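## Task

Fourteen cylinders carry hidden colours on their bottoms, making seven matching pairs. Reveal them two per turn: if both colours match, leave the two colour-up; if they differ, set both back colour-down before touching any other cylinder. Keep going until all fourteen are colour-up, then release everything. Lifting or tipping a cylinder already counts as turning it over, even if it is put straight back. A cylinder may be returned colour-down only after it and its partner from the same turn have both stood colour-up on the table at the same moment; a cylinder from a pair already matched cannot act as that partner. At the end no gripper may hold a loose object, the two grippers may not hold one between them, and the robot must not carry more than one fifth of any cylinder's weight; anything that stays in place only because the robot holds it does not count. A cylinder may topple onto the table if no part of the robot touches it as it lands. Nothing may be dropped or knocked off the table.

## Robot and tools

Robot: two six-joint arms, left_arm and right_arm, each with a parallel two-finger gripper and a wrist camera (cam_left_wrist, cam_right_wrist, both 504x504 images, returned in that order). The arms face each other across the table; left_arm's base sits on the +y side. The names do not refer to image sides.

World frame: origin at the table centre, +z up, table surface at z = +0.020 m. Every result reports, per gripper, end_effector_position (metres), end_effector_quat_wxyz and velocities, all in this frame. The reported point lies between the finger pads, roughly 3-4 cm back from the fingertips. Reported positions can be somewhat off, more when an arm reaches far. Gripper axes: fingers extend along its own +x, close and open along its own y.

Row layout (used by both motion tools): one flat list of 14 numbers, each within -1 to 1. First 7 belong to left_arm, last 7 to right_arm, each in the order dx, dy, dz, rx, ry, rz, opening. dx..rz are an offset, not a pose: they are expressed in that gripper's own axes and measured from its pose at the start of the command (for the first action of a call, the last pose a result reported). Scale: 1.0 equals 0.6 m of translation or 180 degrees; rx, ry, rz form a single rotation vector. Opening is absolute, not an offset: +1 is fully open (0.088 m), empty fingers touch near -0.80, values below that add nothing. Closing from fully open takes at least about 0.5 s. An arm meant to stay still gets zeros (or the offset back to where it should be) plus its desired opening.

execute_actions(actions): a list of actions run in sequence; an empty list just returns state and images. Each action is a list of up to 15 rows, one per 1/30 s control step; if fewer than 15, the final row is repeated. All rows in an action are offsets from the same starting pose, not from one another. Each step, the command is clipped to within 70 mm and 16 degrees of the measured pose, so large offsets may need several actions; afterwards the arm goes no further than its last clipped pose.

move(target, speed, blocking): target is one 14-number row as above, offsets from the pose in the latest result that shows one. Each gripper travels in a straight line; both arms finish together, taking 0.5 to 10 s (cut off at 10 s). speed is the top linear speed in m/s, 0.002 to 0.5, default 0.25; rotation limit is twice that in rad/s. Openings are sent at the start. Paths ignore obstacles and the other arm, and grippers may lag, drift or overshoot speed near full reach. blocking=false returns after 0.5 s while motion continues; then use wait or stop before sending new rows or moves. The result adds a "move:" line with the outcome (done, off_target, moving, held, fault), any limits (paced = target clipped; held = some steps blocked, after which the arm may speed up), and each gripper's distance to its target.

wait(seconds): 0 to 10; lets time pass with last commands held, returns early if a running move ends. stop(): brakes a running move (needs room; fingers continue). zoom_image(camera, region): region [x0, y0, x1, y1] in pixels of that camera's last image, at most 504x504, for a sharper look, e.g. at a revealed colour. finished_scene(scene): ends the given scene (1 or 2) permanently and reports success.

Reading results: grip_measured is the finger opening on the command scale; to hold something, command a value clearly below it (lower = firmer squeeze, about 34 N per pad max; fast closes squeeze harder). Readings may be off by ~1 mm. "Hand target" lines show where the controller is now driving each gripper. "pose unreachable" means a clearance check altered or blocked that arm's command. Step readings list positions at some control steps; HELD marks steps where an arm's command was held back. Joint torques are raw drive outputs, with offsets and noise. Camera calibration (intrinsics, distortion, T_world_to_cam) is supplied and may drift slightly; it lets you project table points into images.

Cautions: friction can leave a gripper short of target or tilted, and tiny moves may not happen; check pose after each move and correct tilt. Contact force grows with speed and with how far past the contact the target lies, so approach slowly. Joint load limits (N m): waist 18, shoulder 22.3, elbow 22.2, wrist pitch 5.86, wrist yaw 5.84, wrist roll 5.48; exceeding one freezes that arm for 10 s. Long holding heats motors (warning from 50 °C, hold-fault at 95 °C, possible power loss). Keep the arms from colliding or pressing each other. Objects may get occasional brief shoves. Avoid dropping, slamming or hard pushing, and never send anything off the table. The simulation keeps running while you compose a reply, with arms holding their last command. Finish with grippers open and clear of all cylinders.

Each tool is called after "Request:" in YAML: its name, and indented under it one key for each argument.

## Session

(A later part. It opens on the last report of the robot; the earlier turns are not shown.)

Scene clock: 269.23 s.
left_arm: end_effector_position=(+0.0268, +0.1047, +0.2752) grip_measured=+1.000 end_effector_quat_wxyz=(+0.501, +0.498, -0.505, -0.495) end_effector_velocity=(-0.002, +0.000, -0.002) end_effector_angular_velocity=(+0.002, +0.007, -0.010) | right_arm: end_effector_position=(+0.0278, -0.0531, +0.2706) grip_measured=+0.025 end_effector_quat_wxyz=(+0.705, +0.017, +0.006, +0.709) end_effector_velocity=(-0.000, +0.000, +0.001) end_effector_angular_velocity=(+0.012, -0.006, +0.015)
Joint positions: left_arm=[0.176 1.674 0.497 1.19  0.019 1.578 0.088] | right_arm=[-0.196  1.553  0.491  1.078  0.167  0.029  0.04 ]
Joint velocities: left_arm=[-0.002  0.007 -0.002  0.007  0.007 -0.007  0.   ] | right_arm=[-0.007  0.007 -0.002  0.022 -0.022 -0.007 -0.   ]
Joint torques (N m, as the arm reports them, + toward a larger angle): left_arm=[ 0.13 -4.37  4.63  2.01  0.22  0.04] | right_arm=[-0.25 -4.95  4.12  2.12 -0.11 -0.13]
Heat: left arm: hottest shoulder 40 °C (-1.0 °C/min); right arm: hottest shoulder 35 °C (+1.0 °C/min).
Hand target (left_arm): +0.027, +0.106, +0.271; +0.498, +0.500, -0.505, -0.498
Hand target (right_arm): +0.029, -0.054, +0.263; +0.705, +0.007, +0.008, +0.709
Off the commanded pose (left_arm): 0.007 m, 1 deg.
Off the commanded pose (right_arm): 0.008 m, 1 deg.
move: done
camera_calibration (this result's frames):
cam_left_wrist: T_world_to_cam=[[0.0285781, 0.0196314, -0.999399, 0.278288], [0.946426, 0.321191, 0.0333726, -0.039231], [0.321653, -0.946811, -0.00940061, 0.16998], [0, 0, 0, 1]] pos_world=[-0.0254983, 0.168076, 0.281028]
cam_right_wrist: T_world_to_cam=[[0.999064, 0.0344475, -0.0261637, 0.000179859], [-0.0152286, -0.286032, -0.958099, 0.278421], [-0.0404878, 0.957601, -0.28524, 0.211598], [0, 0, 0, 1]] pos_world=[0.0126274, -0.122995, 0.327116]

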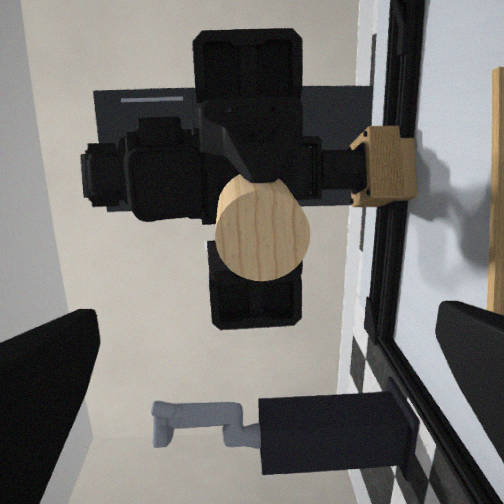

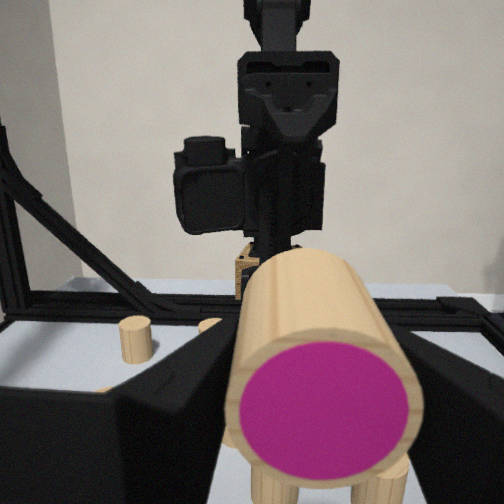

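Request:
move:
  target: [0.195,-0.001,-0.004,0,0,-0.002,1, 0,0,0,0,0,0,-0.4]
  speed: 0.15

Request:
move:
  target: [0,0,0,0,0,0,-0.4, 0,0,0,0,0,0,-0.4]

Request:
move:
  target: [0,0,0,0,0,0,-0.4, 0,0,0,0,0,0,1]

Request:
move:
  target: [-0.135,0,0,0,0,0,-0.4, -0.1,0,-0.005,0,0.005,0,1]

Request:
move:
  target: [0.003,-0.255,0.072,0,0,-0.499,-0.4, 0,0,0,0,0,0,1]
  speed: 0.4

Scene clock: 273.47 s.
left_arm: end_effector_position=(+0.0291, -0.0097, +0.2766) grip_measured=+1.000 end_effector_quat_wxyz=(+0.500, +0.500, -0.504, -0.497) end_effector_velocity=(-0.000, -0.001, -0.003) end_effector_angular_velocity=(+0.017, +0.008, +0.005) | right_arm: end_effector_position=(+0.0279, -0.0532, +0.2703) grip_measured=+0.024 end_effector_quat_wxyz=(+0.705, +0.016, +0.006, +0.709) end_effector_velocity=(+0.000, -0.001, +0.003) end_effector_angular_velocity=(+0.012, -0.005, -0.005)
Joint positions: left_arm=[0.176 2.007 0.988 1.027 0.02  1.578 0.088] | right_arm=[-0.196  1.554  0.49   1.079  0.167  0.029  0.04 ]
Joint velocities: left_arm=[-0.002  0.002  0.007 -0.022 -0.007 -0.007  0.   ] | right_arm=[ 0.002 -0.007 -0.002  0.007  0.007 -0.007 -0.   ]
Joint torques (N m, as the arm reports them, + toward a larger angle): left_arm=[ 0.2  -6.95  6.87  1.6   0.04 -0.07] | right_arm=[ 0.08 -5.99  5.5   1.74  0.01  0.01]
Heat: left arm: hottest shoulder 40 °C (-1.0 °C/min); right arm: hottest shoulder 35 °C (+1.0 °C/min).
Hand target (left_arm): +0.030, -0.012, +0.276; +0.500, +0.500, -0.503, -0.497
Hand target (right_arm): +0.028, -0.053, +0.271; +0.705, +0.017, +0.006, +0.709
Off the commanded pose (left_arm): 0.003 m, 0 deg.
Off the commanded pose (right_arm): 0.000 m, 0 deg.
move: done
camera_calibration (this result's frames):
cam_left_wrist: T_world_to_cam=[[0.0284793, 0.0249676, -0.999283, 0.281913], [0.946429, 0.321009, 0.0349936, -0.00516153], [0.321652, -0.946747, -0.014488, 0.0622754], [0, 0, 0, 1]] pos_world=[-0.0231747, 0.0535772, 0.282794]
cam_right_wrist: T_world_to_cam=[[0.999076, 0.0344322, -0.0257303, 0.000041762], [-0.0148023, -0.28639, -0.957999, 0.278014], [-0.0403549, 0.957494, -0.285616, 0.211668], [0, 0, 0, 1]] pos_world=[0.0126154, -0.123052, 0.326794]

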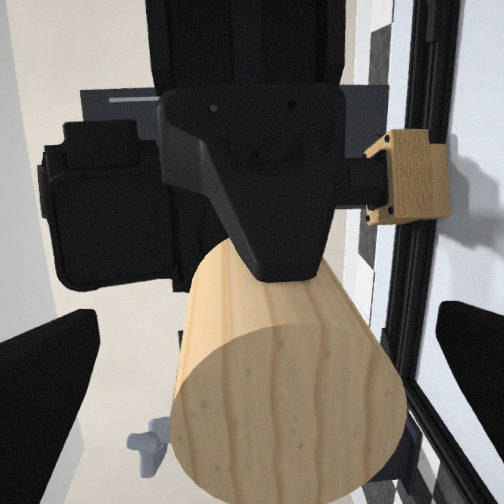

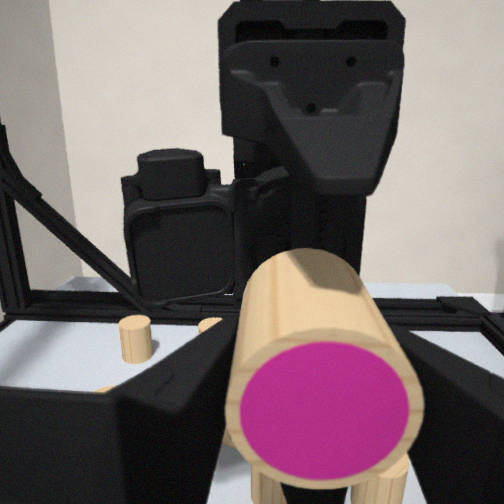

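Scene clock: 273.97 s.
left_arm: end_effector_position=(+0.0291, -0.0097, +0.2765) grip_measured=+0.039 end_effector_quat_wxyz=(+0.500, +0.500, -0.504, -0.497) end_effector_velocity=(-0.000, +0.001, -0.003) end_effector_angular_velocity=(+0.002, +0.007, +0.005) | right_arm: end_effector_position=(+0.0279, -0.0532, +0.2702) grip_measured=+0.024 end_effector_quat_wxyz=(+0.705, +0.016, +0.006, +0.709) end_effector_velocity=(-0.002, -0.001, -0.002) end_effector_angular_velocity=(-0.007, +0.006, +0.010)
Joint positions: left_arm=[0.176 2.007 0.988 1.027 0.02  1.578 0.041] | right_arm=[-0.196  1.554  0.49   1.079  0.167  0.029  0.04 ]
Joint velocities: left_arm=[-0.002  0.002 -0.007  0.007 -0.007 -0.007 -0.   ] | right_arm=[ 0.002 -0.002 -0.002 -0.007 -0.007  0.007 -0.   ]
Joint torques (N m, as the arm reports them, + toward a larger angle): left_arm=[-0.02 -7.73  5.84  1.75  0.   -0.05] | right_arm=[ 0.07 -5.9   5.43  1.87  0.01 -0.01]
Heat: left arm: hottest shoulder 40 °C (-1.0 °C/min); right arm: hottest shoulder 35 °C (+1.0 °C/min).
Hand target (left_arm): +0.029, -0.010, +0.277; +0.500, +0.500, -0.504, -0.497
Hand target (right_arm): +0.028, -0.053, +0.270; +0.705, +0.016, +0.006, +0.709
Off the commanded pose (left_arm): 0.000 m, 0 deg.
Off the commanded pose (right_arm): 0.000 m, 0 deg.
move: done
camera_calibration (this result's frames):
cam_left_wrist: T_world_to_cam=[[0.0284719, 0.0253487, -0.999273, 0.281831], [0.94643, 0.320996, 0.035109, -0.00519049], [0.321652, -0.946741, -0.0148514, 0.0623742], [0, 0, 0, 1]] pos_world=[-0.0231746, 0.0535743, 0.282735]
cam_right_wrist: T_world_to_cam=[[0.999077, 0.0344225, -0.0256781, 0.0000251298], [-0.0147398, -0.28675, -0.957892, 0.277886], [-0.0403363, 0.957387, -0.285978, 0.211735], [0, 0, 0, 1]] pos_world=[0.0126115, -0.12303, 0.326737]

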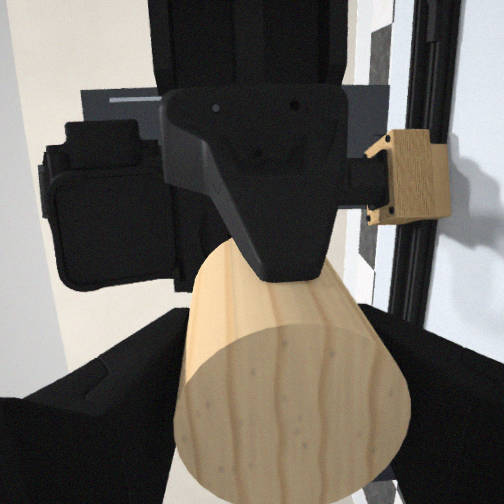

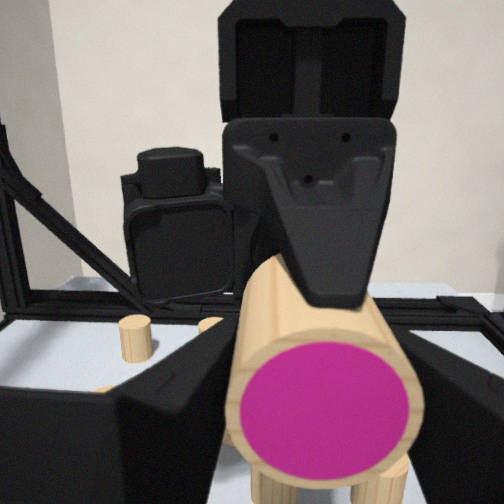

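Scene clock: 274.67 s.
left_arm: end_effector_position=(+0.0291, -0.0097, +0.2764) grip_measured=+0.039 end_effector_quat_wxyz=(+0.500, +0.500, -0.503, -0.497) end_effector_velocity=(-0.000, +0.001, -0.001) end_effector_angular_velocity=(+0.007, +0.008, +0.005) | right_arm: end_effector_position=(+0.0279, -0.0532, +0.2702) grip_measured=+1.000 end_effector_quat_wxyz=(+0.705, +0.016, +0.006, +0.709) end_effector_velocity=(+0.000, -0.000, -0.007) end_effector_angular_velocity=(-0.026, -0.026, -0.005)
Joint positions: left_arm=[0.176 2.007 0.988 1.026 0.02  1.578 0.041] | right_arm=[-0.196  1.554  0.49   1.079  0.167  0.029  0.088]
Joint velocities: left_arm=[-0.002 -0.002 -0.002 -0.007 -0.007 -0.007  0.   ] | right_arm=[ 0.002  0.002 -0.002 -0.022  0.007 -0.022  0.   ]
Joint torques (N m, as the arm reports them, + toward a larger angle): left_arm=[-0.03 -7.78  5.87  1.82  0.01 -0.06] | right_arm=[ 0.05 -5.91  5.42  1.82 -0.02 -0.01]
Heat: left arm: hottest shoulder 40 °C (-1.0 °C/min); right arm: hottest shoulder 35 °C (+1.0 °C/min).
Hand target (left_arm): +0.029, -0.010, +0.277; +0.500, +0.500, -0.504, -0.497
Hand target (right_arm): +0.028, -0.053, +0.270; +0.705, +0.016, +0.006, +0.709
Off the commanded pose (left_arm): 0.000 m, 0 deg.
Off the commanded pose (right_arm): 0.000 m, 0 deg.
move: done
camera_calibration (this result's frames):
cam_left_wrist: T_world_to_cam=[[0.0284571, 0.026111, -0.999254, 0.281667], [0.94643, 0.320969, 0.0353399, -0.00524839], [0.321652, -0.94673, -0.0155784, 0.0625717], [0, 0, 0, 1]] pos_world=[-0.0231745, 0.0535684, 0.282618]
cam_right_wrist: T_world_to_cam=[[0.999077, 0.0344225, -0.0256781, 0.0000251298], [-0.0147398, -0.28675, -0.957892, 0.277886], [-0.0403363, 0.957387, -0.285978, 0.211735], [0, 0, 0, 1]] pos_world=[0.0126115, -0.12303, 0.326737]

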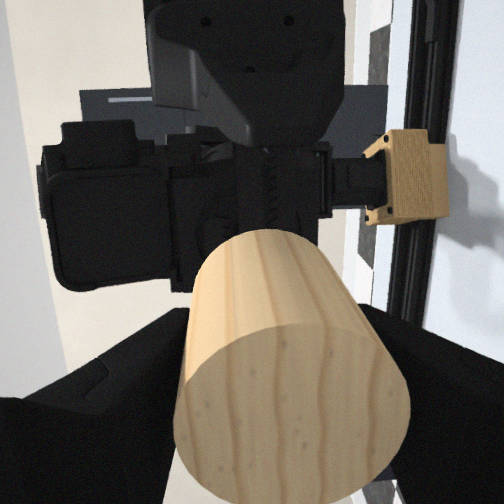

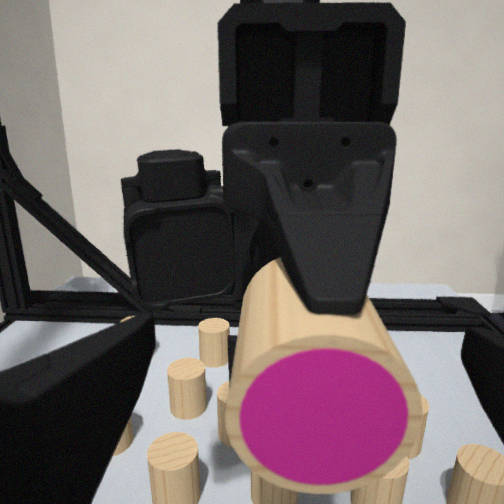

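Scene clock: 275.60 s.
left_arm: end_effector_position=(+0.0281, +0.0693, +0.2709) grip_measured=+0.038 end_effector_quat_wxyz=(+0.497, +0.504, -0.499, -0.500) end_effector_velocity=(+0.002, +0.004, +0.000) end_effector_angular_velocity=(-0.002, +0.022, +0.020) | right_arm: end_effector_position=(+0.0280, -0.1099, +0.2701) grip_measured=+1.000 end_effector_quat_wxyz=(+0.705, +0.014, +0.008, +0.709) end_effector_velocity=(+0.002, -0.002, -0.001) end_effector_angular_velocity=(-0.002, -0.008, -0.010)
Joint positions: left_arm=[0.177 1.786 0.64  1.138 0.02  1.578 0.041] | right_arm=[-0.149  1.297  0.296  1.01   0.213  0.029  0.088]
Joint velocities: left_arm=[-0.002 -0.012 -0.017  0.007 -0.022 -0.022 -0.   ] | right_arm=[-0.002 -0.012 -0.007 -0.007  0.007 -0.007  0.   ]
Joint torques (N m, as the arm reports them, + toward a larger angle): left_arm=[ 0.23 -7.38  5.11  2.13  0.11 -0.03] | right_arm=[ 0.47 -4.7   4.05  1.63  0.11  0.07]
Heat: left arm: hottest shoulder 40 °C (-1.0 °C/min); right arm: hottest shoulder 35 °C (+1.0 °C/min).
Hand target (left_arm): +0.029, +0.071, +0.276; +0.500, +0.500, -0.503, -0.497
Hand target (right_arm): +0.028, -0.113, +0.266; +0.705, +0.011, +0.012, +0.709
Off the commanded pose (left_arm): 0.005 m, 1 deg.
Off the commanded pose (right_arm): 0.005 m, 1 deg.
move: done
camera_calibration (this result's frames):
cam_left_wrist: T_world_to_cam=[[0.0281374, 0.0402416, -0.998794, 0.273033], [0.946073, 0.321523, 0.0396064, -0.0306287], [0.322729, -0.946046, -0.0290247, 0.141164], [0, 0, 0, 1]] pos_world=[-0.0242631, 0.132408, 0.278014]
cam_right_wrist: T_world_to_cam=[[0.999056, 0.0354043, -0.0251547, 0.00183094], [-0.0136899, -0.292949, -0.95603, 0.260322], [-0.0412167, 0.955472, -0.292188, 0.267421], [0, 0, 0, 1]] pos_world=[0.0127568, -0.179317, 0.327059]

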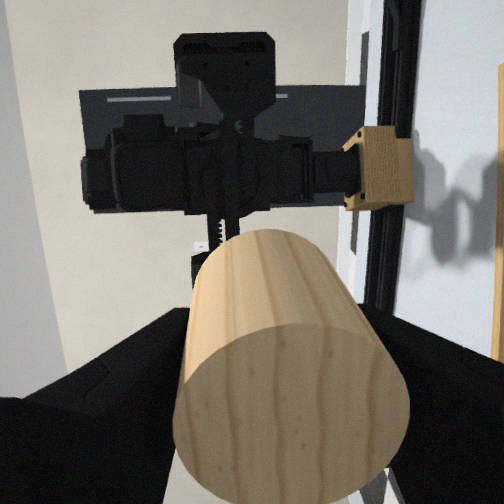

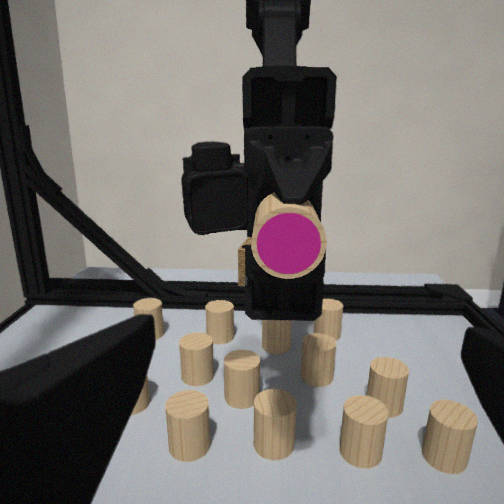

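Scene clock: 278.20 s.
left_arm: end_effector_position=(-0.0120, +0.0692, +0.1181) grip_measured=+0.037 end_effector_quat_wxyz=(+0.002, +0.710, +0.003, -0.705) end_effector_velocity=(+0.000, +0.003, -0.001) end_effector_angular_velocity=(+0.021, -0.009, -0.010) | right_arm: end_effector_position=(+0.0280, -0.1099, +0.2701) grip_measured=+1.000 end_effector_quat_wxyz=(+0.705, +0.014, +0.008, +0.709) end_effector_velocity=(+0.002, -0.000, -0.005) end_effector_angular_velocity=(-0.021, -0.027, -0.010)
Joint positions: left_arm=[ 0.08   2.362  1.872 -1.083 -0.007  1.487  0.041] | right_arm=[-0.149  1.297  0.296  1.01   0.213  0.029  0.088]
Joint velocities: left_arm=[-0.002  0.007  0.007 -0.022 -0.007  0.007 -0.   ] | right_arm=[-0.002 -0.002 -0.002 -0.022  0.007 -0.022  0.   ]
Joint torques (N m, as the arm reports them, + toward a larger angle): left_arm=[-0.15 -8.6   6.96 -0.05  0.26 -0.1 ] | right_arm=[ 0.04 -4.16  5.67  1.84  0.01 -0.01]
Heat: left arm: hottest shoulder 40 °C (-1.0 °C/min); right arm: hottest shoulder 34 °C (+0.0 °C/min).
Hand target (left_arm): -0.014, +0.068, +0.117; +0.001, +0.707, +0.005, -0.707
Hand target (right_arm): +0.028, -0.110, +0.270; +0.705, +0.013, +0.008, +0.709
Off the commanded pose (left_arm): 0.002 m, 0 deg.
Off the commanded pose (right_arm): 0.000 m, 0 deg.
move: done
camera_calibration (this result's frames):
cam_left_wrist: T_world_to_cam=[[0.0144185, 0.999298, 0.0345716, -0.0669844], [0.94443, -0.0249661, 0.327764, 0.00322825], [0.328398, 0.0279245, -0.944127, 0.190336], [0, 0, 0, 1]] pos_world=[-0.064589, 0.061703, 0.180959]
cam_right_wrist: T_world_to_cam=[[0.999056, 0.0354043, -0.0251547, 0.00183094], [-0.0136899, -0.292949, -0.95603, 0.260322], [-0.0412167, 0.955472, -0.292188, 0.267421], [0, 0, 0, 1]] pos_world=[0.0127568, -0.179317, 0.327059]

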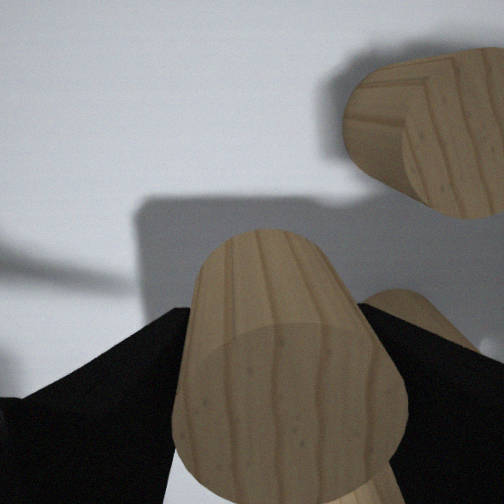

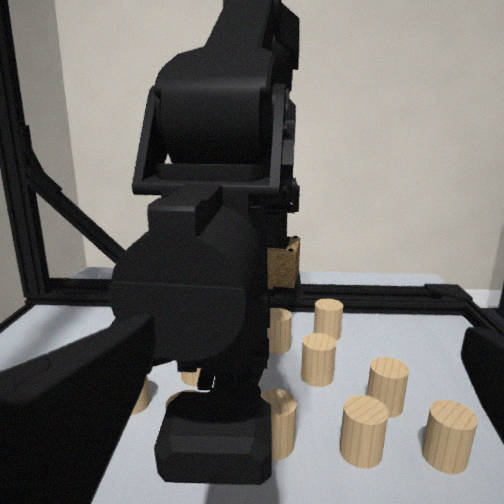

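Request:
move:
  target: [0.082,0,0,0,0,0,-0.4, 0,0,0,0,0,0,1]
  speed: 0.07

Request:
move:
  target: [0,0,0,0,0,0,0.35, 0,0,0,0,0,0,1]

Request:
wait:
  seconds: 2

Request:
move:
  target: [0,0,0,0,0,0,-0.4, 0,0,0,0,0,0,1]

Request:
move:
  target: [-0.15,0,0,0,0,0,-0.4, 0,0,0,0,0,0,1]

Request:
move:
  target: [-0.178,0.047,-0.068,0,0,0.503,-0.4, 0,0,0,0,0,0,1]
  speed: 0.4

Scene clock: 282.60 s.
left_arm: end_effector_position=(-0.0123, +0.0670, +0.0766) grip_measured=+0.035 end_effector_quat_wxyz=(+0.006, +0.709, -0.002, -0.705) end_effector_velocity=(+0.000, +0.002, -0.002) end_effector_angular_velocity=(+0.002, -0.007, +0.005) | right_arm: end_effector_position=(+0.0280, -0.1099, +0.2701) grip_measured=+1.000 end_effector_quat_wxyz=(+0.705, +0.014, +0.008, +0.709) end_effector_velocity=(-0.000, -0.001, +0.001) end_effector_angular_velocity=(+0.007, -0.006, +0.005)
Joint positions: left_arm=[ 0.079  2.415  1.794 -0.939 -0.007  1.487  0.041] | right_arm=[-0.149  1.297  0.296  1.01   0.213  0.029  0.088]
Joint velocities: left_arm=[-0.002 -0.002 -0.012  0.007 -0.007 -0.007 -0.   ] | right_arm=[-0.002 -0.002 -0.002  0.007 -0.007 -0.007  0.   ]
Joint torques (N m, as the arm reports them, + toward a larger angle): left_arm=[ 0.04 -8.41  4.79  0.67  0.04  0.08] | right_arm=[ 0.06 -4.12  5.67  1.83  0.    0.  ]
Heat: left arm: hottest shoulder 41 °C (+0.0 °C/min); right arm: hottest shoulder 34 °C (+0.0 °C/min).
Hand target (left_arm): -0.011, +0.070, +0.069; +0.002, +0.710, +0.003, -0.705
Hand target (right_arm): +0.028, -0.110, +0.270; +0.705, +0.013, +0.008, +0.709
Off the commanded pose (left_arm): 0.008 m, 1 deg.
Off the commanded pose (right_arm): 0.000 m, 0 deg.
move: done
camera_calibration (this result's frames):
cam_left_wrist: T_world_to_cam=[[0.0148285, 0.999664, 0.0212514, -0.0623751], [0.944758, -0.0209677, 0.327096, 0.0168788], [0.327432, 0.0152271, -0.944752, 0.152235], [0, 0, 0, 1]] pos_world=[-0.0648681, 0.0603899, 0.139629]
cam_right_wrist: T_world_to_cam=[[0.999056, 0.0354043, -0.0251547, 0.00183094], [-0.0136899, -0.292949, -0.95603, 0.260322], [-0.0412167, 0.955472, -0.292188, 0.267421], [0, 0, 0, 1]] pos_world=[0.0127568, -0.179317, 0.327059]

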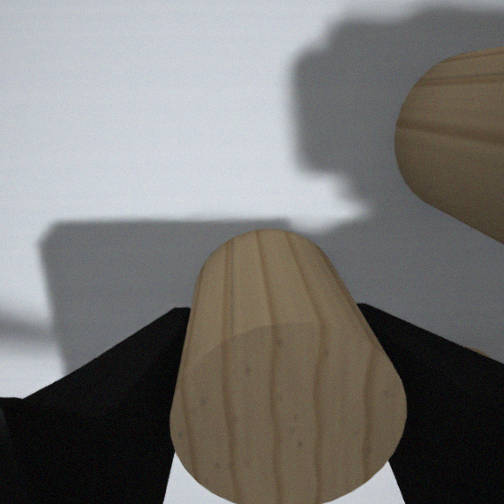

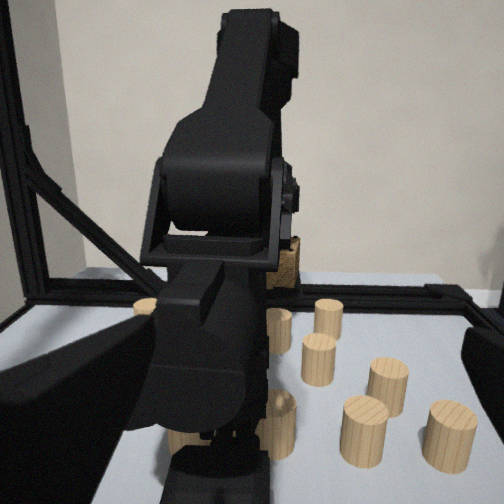

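Scene clock: 283.23 s.
left_arm: end_effector_position=(-0.0123, +0.0671, +0.0765) grip_measured=+0.348 end_effector_quat_wxyz=(+0.006, +0.709, -0.001, -0.705) end_effector_velocity=(+0.000, +0.001, -0.000) end_effector_angular_velocity=(+0.007, -0.008, +0.005) | right_arm: end_effector_position=(+0.0280, -0.1099, +0.2701) grip_measured=+1.000 end_effector_quat_wxyz=(+0.705, +0.014, +0.008, +0.709) end_effector_velocity=(-0.000, -0.001, -0.005) end_effector_angular_velocity=(-0.017, -0.026, +0.005)
Joint positions: left_arm=[ 0.079  2.415  1.793 -0.939 -0.007  1.487  0.056] | right_arm=[-0.149  1.297  0.296  1.01   0.213  0.029  0.088]
Joint velocities: left_arm=[-0.002  0.002  0.002 -0.007 -0.007 -0.007  0.001] | right_arm=[-0.002  0.002 -0.007 -0.007 -0.007 -0.022  0.   ]
Joint torques (N m, as the arm reports them, + toward a larger angle): left_arm=[ 0.   -9.52  5.61  0.19  0.05  0.01] | right_arm=[ 0.06 -4.11  5.72  1.84  0.01 -0.01]
Heat: left arm: hottest shoulder 41 °C (+0.0 °C/min); right arm: hottest shoulder 34 °C (+0.0 °C/min).
Hand target (left_arm): -0.012, +0.067, +0.077; +0.006, +0.709, -0.001, -0.705
Hand target (right_arm): +0.028, -0.110, +0.270; +0.705, +0.014, +0.008, +0.709
Off the commanded pose (left_arm): 0.000 m, 0 deg.
Off the commanded pose (right_arm): 0.000 m, 0 deg.
move: done
camera_calibration (this result's frames):
cam_left_wrist: T_world_to_cam=[[0.0148279, 0.999656, 0.0216321, -0.0625205], [0.944749, -0.0210921, 0.327116, 0.0169088], [0.32746, 0.0155864, -0.944736, 0.15212], [0, 0, 0, 1]] pos_world=[-0.0648608, 0.0604846, 0.139535]
cam_right_wrist: T_world_to_cam=[[0.999056, 0.0354043, -0.0251547, 0.00183094], [-0.0136899, -0.292949, -0.95603, 0.260322], [-0.0412167, 0.955472, -0.292188, 0.267421], [0, 0, 0, 1]] pos_world=[0.0127568, -0.179317, 0.327059]

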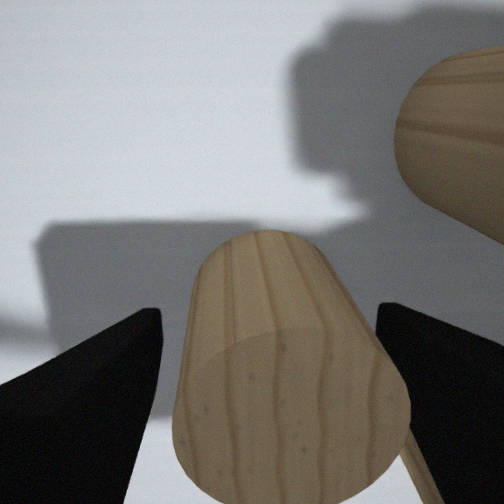

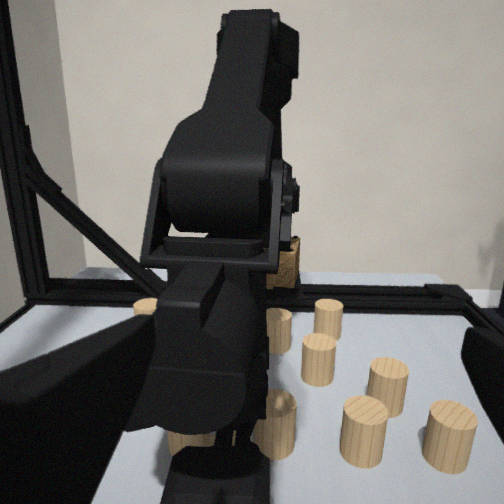

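Scene clock: 285.23 s.
left_arm: end_effector_position=(-0.0123, +0.0671, +0.0765) grip_measured=+0.350 end_effector_quat_wxyz=(+0.006, +0.709, -0.001, -0.705) end_effector_velocity=(-0.000, -0.001, +0.001) end_effector_angular_velocity=(-0.008, -0.006, +0.020) | right_arm: end_effector_position=(+0.0280, -0.1099, +0.2701) grip_measured=+1.000 end_effector_quat_wxyz=(+0.705, +0.014, +0.008, +0.709) end_effector_velocity=(+0.002, -0.000, -0.005) end_effector_angular_velocity=(-0.021, -0.012, -0.000)
Joint positions: left_arm=[ 0.079  2.415  1.793 -0.939 -0.007  1.487  0.056] | right_arm=[-0.149  1.297  0.296  1.01   0.213  0.029  0.088]
Joint velocities: left_arm=[-0.002 -0.002 -0.002  0.007 -0.007 -0.022  0.   ] | right_arm=[-0.007 -0.002 -0.002 -0.022 -0.007 -0.007  0.   ]
Joint torques (N m, as the arm reports them, + toward a larger angle): left_arm=[ 0.02 -9.66  5.58  0.22  0.05  0.01] | right_arm=[ 0.08 -4.15  5.67  1.83  0.   -0.01]
Heat: left arm: hottest shoulder 42 °C (+1.0 °C/min); right arm: hottest shoulder 34 °C (+0.0 °C/min).
Hand target (left_arm): -0.012, +0.067, +0.077; +0.006, +0.709, -0.002, -0.705
Hand target (right_arm): +0.028, -0.110, +0.270; +0.705, +0.013, +0.008, +0.709
Off the commanded pose (left_arm): 0.000 m, 0 deg.
Off the commanded pose (right_arm): 0.000 m, 0 deg.
wait: 2.00 s; at rest by 0.17 s
camera_calibration (this result's frames):
cam_left_wrist: T_world_to_cam=[[0.0148279, 0.999656, 0.0216321, -0.0625205], [0.944749, -0.0210921, 0.327116, 0.0169088], [0.32746, 0.0155864, -0.944736, 0.15212], [0, 0, 0, 1]] pos_world=[-0.0648608, 0.0604846, 0.139535]
cam_right_wrist: T_world_to_cam=[[0.999056, 0.0354043, -0.0251547, 0.00183094], [-0.0136899, -0.292949, -0.95603, 0.260322], [-0.0412167, 0.955472, -0.292188, 0.267421], [0, 0, 0, 1]] pos_world=[0.0127568, -0.179317, 0.327059]

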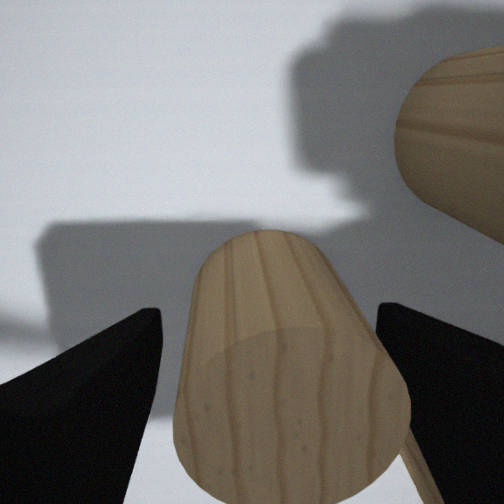

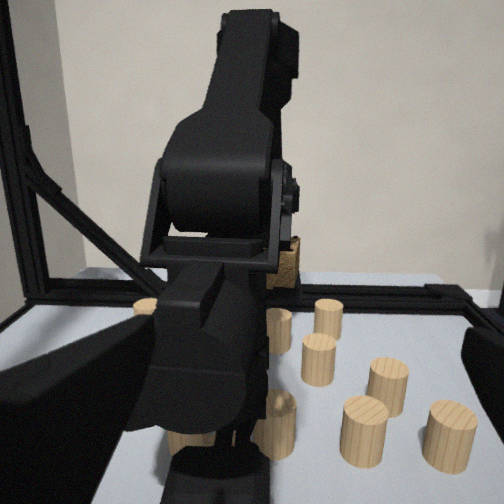

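Scene clock: 285.73 s.
left_arm: end_effector_position=(-0.0123, +0.0671, +0.0765) grip_measured=+0.037 end_effector_quat_wxyz=(+0.006, +0.709, -0.002, -0.705) end_effector_velocity=(+0.000, +0.002, +0.000) end_effector_angular_velocity=(+0.007, -0.007, +0.034) | right_arm: end_effector_position=(+0.0280, -0.1099, +0.2701) grip_measured=+1.000 end_effector_quat_wxyz=(+0.705, +0.014, +0.008, +0.709) end_effector_velocity=(-0.002, -0.001, +0.001) end_effector_angular_velocity=(+0.007, -0.006, +0.019)
Joint positions: left_arm=[ 0.079  2.415  1.793 -0.939 -0.007  1.487  0.041] | right_arm=[-0.149  1.297  0.296  1.01   0.213  0.029  0.088]
Joint velocities: left_arm=[-0.002 -0.002 -0.002 -0.007 -0.007 -0.037  0.   ] | right_arm=[-0.002 -0.002 -0.002  0.007 -0.022 -0.007  0.   ]
Joint torques (N m, as the arm reports them, + toward a larger angle): left_arm=[ 0.   -9.75  5.6   0.22  0.06  0.01] | right_arm=[ 0.   -4.14  5.73  1.83  0.    0.  ]
Heat: left arm: hottest shoulder 42 °C (+1.0 °C/min); right arm: hottest shoulder 34 °C (+0.0 °C/min).
Hand target (left_arm): -0.012, +0.067, +0.077; +0.006, +0.709, -0.001, -0.705
Hand target (right_arm): +0.028, -0.110, +0.270; +0.705, +0.014, +0.008, +0.709
Off the commanded pose (left_arm): 0.000 m, 0 deg.
Off the commanded pose (right_arm): 0.000 m, 0 deg.
move: done
camera_calibration (this result's frames):
cam_left_wrist: T_world_to_cam=[[0.0148285, 0.999664, 0.0212514, -0.0624089], [0.944758, -0.0209677, 0.327096, 0.0169061], [0.327432, 0.0152271, -0.944752, 0.152149], [0, 0, 0, 1]] pos_world=[-0.0648654, 0.0604256, 0.13954]
cam_right_wrist: T_world_to_cam=[[0.999056, 0.0354043, -0.0251547, 0.00183094], [-0.0136899, -0.292949, -0.95603, 0.260322], [-0.0412167, 0.955472, -0.292188, 0.267421], [0, 0, 0, 1]] pos_world=[0.0127568, -0.179317, 0.327059]

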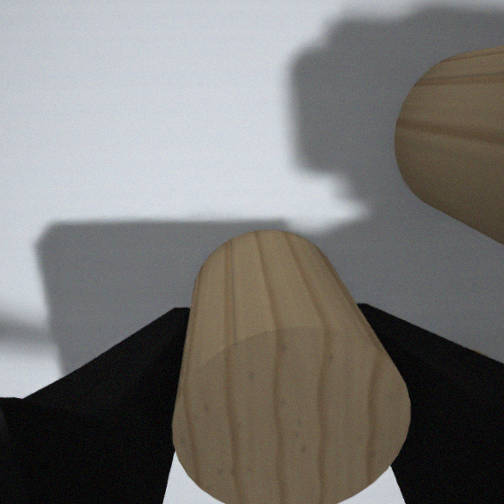

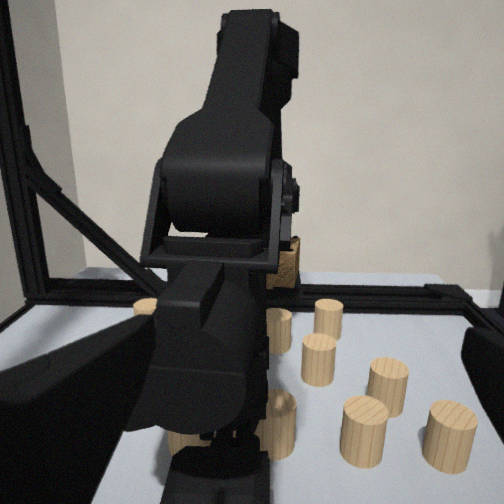

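Scene clock: 286.63 s.
left_arm: end_effector_position=(-0.0121, +0.0697, +0.1615) grip_measured=+0.038 end_effector_quat_wxyz=(+0.002, +0.710, +0.003, -0.705) end_effector_velocity=(-0.000, -0.002, +0.010) end_effector_angular_velocity=(-0.013, -0.006, +0.005) | right_arm: end_effector_position=(+0.0280, -0.1099, +0.2702) grip_measured=+1.000 end_effector_quat_wxyz=(+0.705, +0.014, +0.008, +0.709) end_effector_velocity=(+0.000, -0.001, -0.004) end_effector_angular_velocity=(-0.012, -0.010, +0.005)
Joint positions: left_arm=[ 0.079  2.323  1.979 -1.228 -0.007  1.487  0.041] | right_arm=[-0.149  1.297  0.296  1.01   0.213  0.029  0.088]
Joint velocities: left_arm=[-0.002 -0.007  0.027 -0.022 -0.007 -0.007  0.001] | right_arm=[-0.002 -0.002 -0.007 -0.007 -0.007 -0.007  0.   ]
Joint torques (N m, as the arm reports them, + toward a larger angle): left_arm=[ -0.34 -10.04   7.13  -0.03   0.05  -0.06] | right_arm=[ 0.1  -4.13  5.73  1.82 -0.01 -0.01]
Heat: left arm: hottest shoulder 42 °C (+1.0 °C/min); right arm: hottest shoulder 34 °C (+0.0 °C/min).
Hand target (left_arm): -0.013, +0.068, +0.166; +0.006, +0.709, -0.002, -0.705
Hand target (right_arm): +0.028, -0.110, +0.270; +0.705, +0.014, +0.008, +0.709
Off the commanded pose (left_arm): 0.005 m, 1 deg.
Off the commanded pose (right_arm): 0.000 m, 0 deg.
move: done
camera_calibration (this result's frames):
cam_left_wrist: T_world_to_cam=[[0.0148037, 0.999344, 0.0330495, -0.0687212], [0.944459, -0.0248278, 0.327691, -0.0108346], [0.328297, 0.0263629, -0.944207, 0.231405], [0, 0, 0, 1]] pos_world=[-0.0647193, 0.0623066, 0.224316]
cam_right_wrist: T_world_to_cam=[[0.999054, 0.0354137, -0.0252244, 0.00184828], [-0.0137692, -0.292593, -0.956138, 0.260503], [-0.0412409, 0.955581, -0.291829, 0.267403], [0, 0, 0, 1]] pos_world=[0.0127683, -0.179369, 0.327159]

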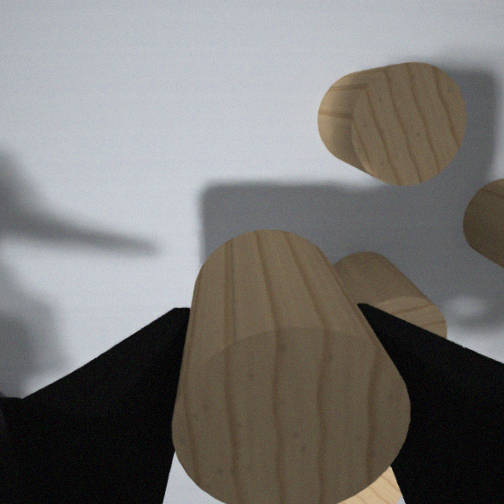

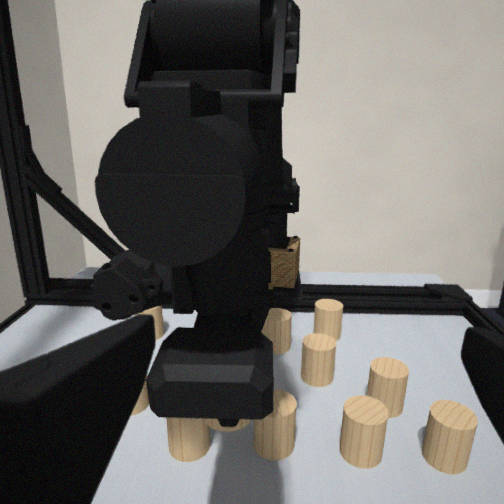

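Scene clock: 289.20 s.
left_arm: end_effector_position=(+0.0272, +0.0420, +0.2731) grip_measured=+0.036 end_effector_quat_wxyz=(+0.502, +0.500, -0.505, -0.493) end_effector_velocity=(-0.002, -0.001, +0.002) end_effector_angular_velocity=(-0.017, +0.007, -0.010) | right_arm: end_effector_position=(+0.0280, -0.1099, +0.2702) grip_measured=+1.000 end_effector_quat_wxyz=(+0.705, +0.014, +0.008, +0.709) end_effector_velocity=(-0.002, -0.001, -0.003) end_effector_angular_velocity=(-0.017, -0.026, +0.019)
Joint positions: left_arm=[0.172 1.875 0.752 1.137 0.013 1.581 0.041] | right_arm=[-0.149  1.297  0.296  1.01   0.213  0.029  0.088]
Joint velocities: left_arm=[-0.002  0.007  0.002  0.022  0.007 -0.007 -0.   ] | right_arm=[-0.002 -0.007 -0.002 -0.022 -0.022 -0.022  0.   ]
Joint torques (N m, as the arm reports them, + toward a larger angle): left_arm=[ 0.19 -5.97  5.1   2.11  0.21  0.04] | right_arm=[ 0.04 -4.12  5.73  1.84  0.   -0.01]
Heat: left arm: hottest shoulder 42 °C (+1.0 °C/min); right arm: hottest shoulder 34 °C (+0.0 °C/min).
Hand target (left_arm): +0.027, +0.042, +0.270; +0.499, +0.501, -0.506, -0.495
Hand target (right_arm): +0.028, -0.110, +0.270; +0.705, +0.014, +0.008, +0.709
Off the commanded pose (left_arm): 0.005 m, 0 deg.
Off the commanded pose (right_arm): 0.000 m, 0 deg.
move: done
camera_calibration (this result's frames):
cam_left_wrist: T_world_to_cam=[[0.0318784, 0.0185838, -0.999319, 0.277325], [0.94531, 0.32416, 0.0361837, -0.0202434], [0.324612, -0.94582, -0.00723374, 0.109679], [0, 0, 0, 1]] pos_world=[-0.0253075, 0.105145, 0.278662]
cam_right_wrist: T_world_to_cam=[[0.999054, 0.0354137, -0.0252244, 0.00184828], [-0.0137692, -0.292593, -0.956138, 0.260503], [-0.0412409, 0.955581, -0.291829, 0.267403], [0, 0, 0, 1]] pos_world=[0.0127683, -0.179369, 0.327159]

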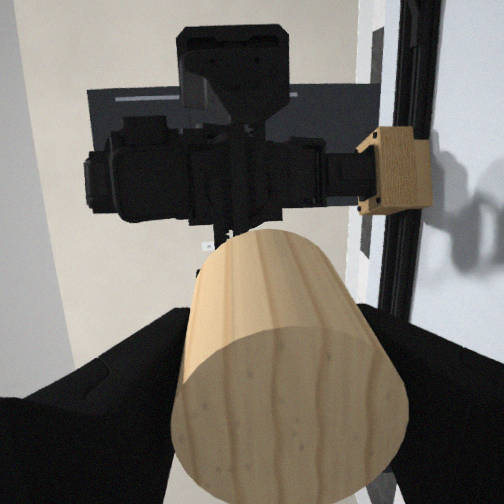

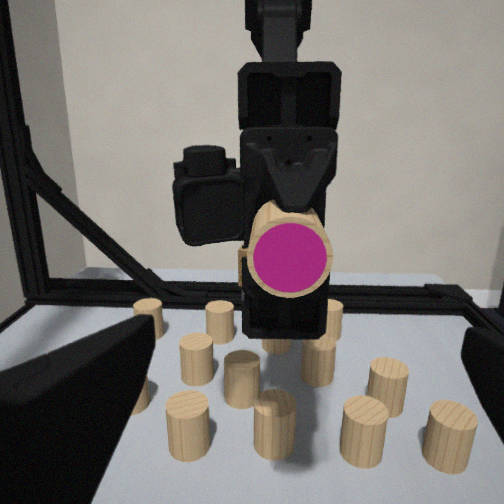

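Request:
execute_actions:
  actions: []

Scene clock: 298.97 s.
left_arm: end_effector_position=(+0.0273, +0.0420, +0.2728) grip_measured=+0.034 end_effector_quat_wxyz=(+0.502, +0.500, -0.505, -0.493) end_effector_velocity=(-0.002, +0.001, -0.005) end_effector_angular_velocity=(+0.022, -0.007, -0.010) | right_arm: end_effector_position=(+0.0280, -0.1099, +0.2702) grip_measured=+1.000 end_effector_quat_wxyz=(+0.705, +0.014, +0.008, +0.709) end_effector_velocity=(-0.002, -0.001, -0.002) end_effector_angular_velocity=(-0.007, +0.006, +0.020)
Joint positions: left_arm=[0.172 1.877 0.752 1.139 0.013 1.581 0.041] | right_arm=[-0.149  1.297  0.296  1.01   0.213  0.029  0.088]
Joint velocities: left_arm=[-0.002 -0.002 -0.002 -0.022  0.007  0.007 -0.   ] | right_arm=[-0.002 -0.002 -0.002 -0.007 -0.022  0.007  0.   ]
Joint torques (N m, as the arm reports them, + toward a larger angle): left_arm=[ 0.16 -6.09  5.03  2.09  0.21  0.02] | right_arm=[ 0.07 -4.13  5.73  1.83  0.    0.  ]
Heat: left arm: hottest shoulder 42 °C (+2.0 °C/min); right arm: hottest elbow 34 °C (+0.0 °C/min).
Hand target (left_arm): +0.028, +0.043, +0.270; +0.499, +0.501, -0.506, -0.495
Hand target (right_arm): +0.028, -0.110, +0.270; +0.705, +0.014, +0.008, +0.709
Off the commanded pose (left_arm): 0.004 m, 0 deg.
Off the commanded pose (right_arm): 0.000 m, 0 deg.
camera_calibration (this result's frames):
cam_left_wrist: T_world_to_cam=[[0.0318773, 0.0182148, -0.999326, 0.277085], [0.945186, 0.324535, 0.0360656, -0.0203905], [0.324973, -0.945698, -0.00687109, 0.109516], [0, 0, 0, 1]] pos_world=[-0.0251496, 0.105139, 0.278386]
cam_right_wrist: T_world_to_cam=[[0.999054, 0.0354137, -0.0252244, 0.00184828], [-0.0137692, -0.292593, -0.956138, 0.260503], [-0.0412409, 0.955581, -0.291829, 0.267403], [0, 0, 0, 1]] pos_world=[0.0127683, -0.179369, 0.327159]

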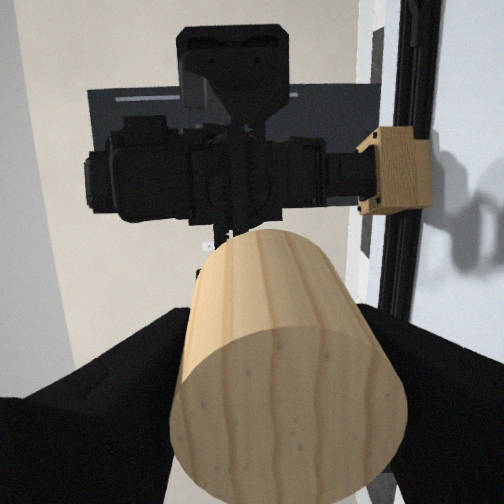

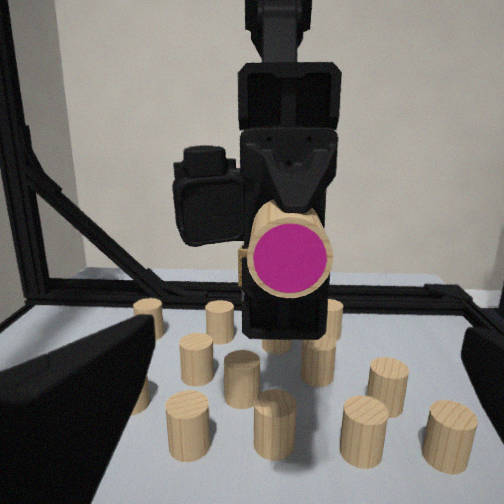

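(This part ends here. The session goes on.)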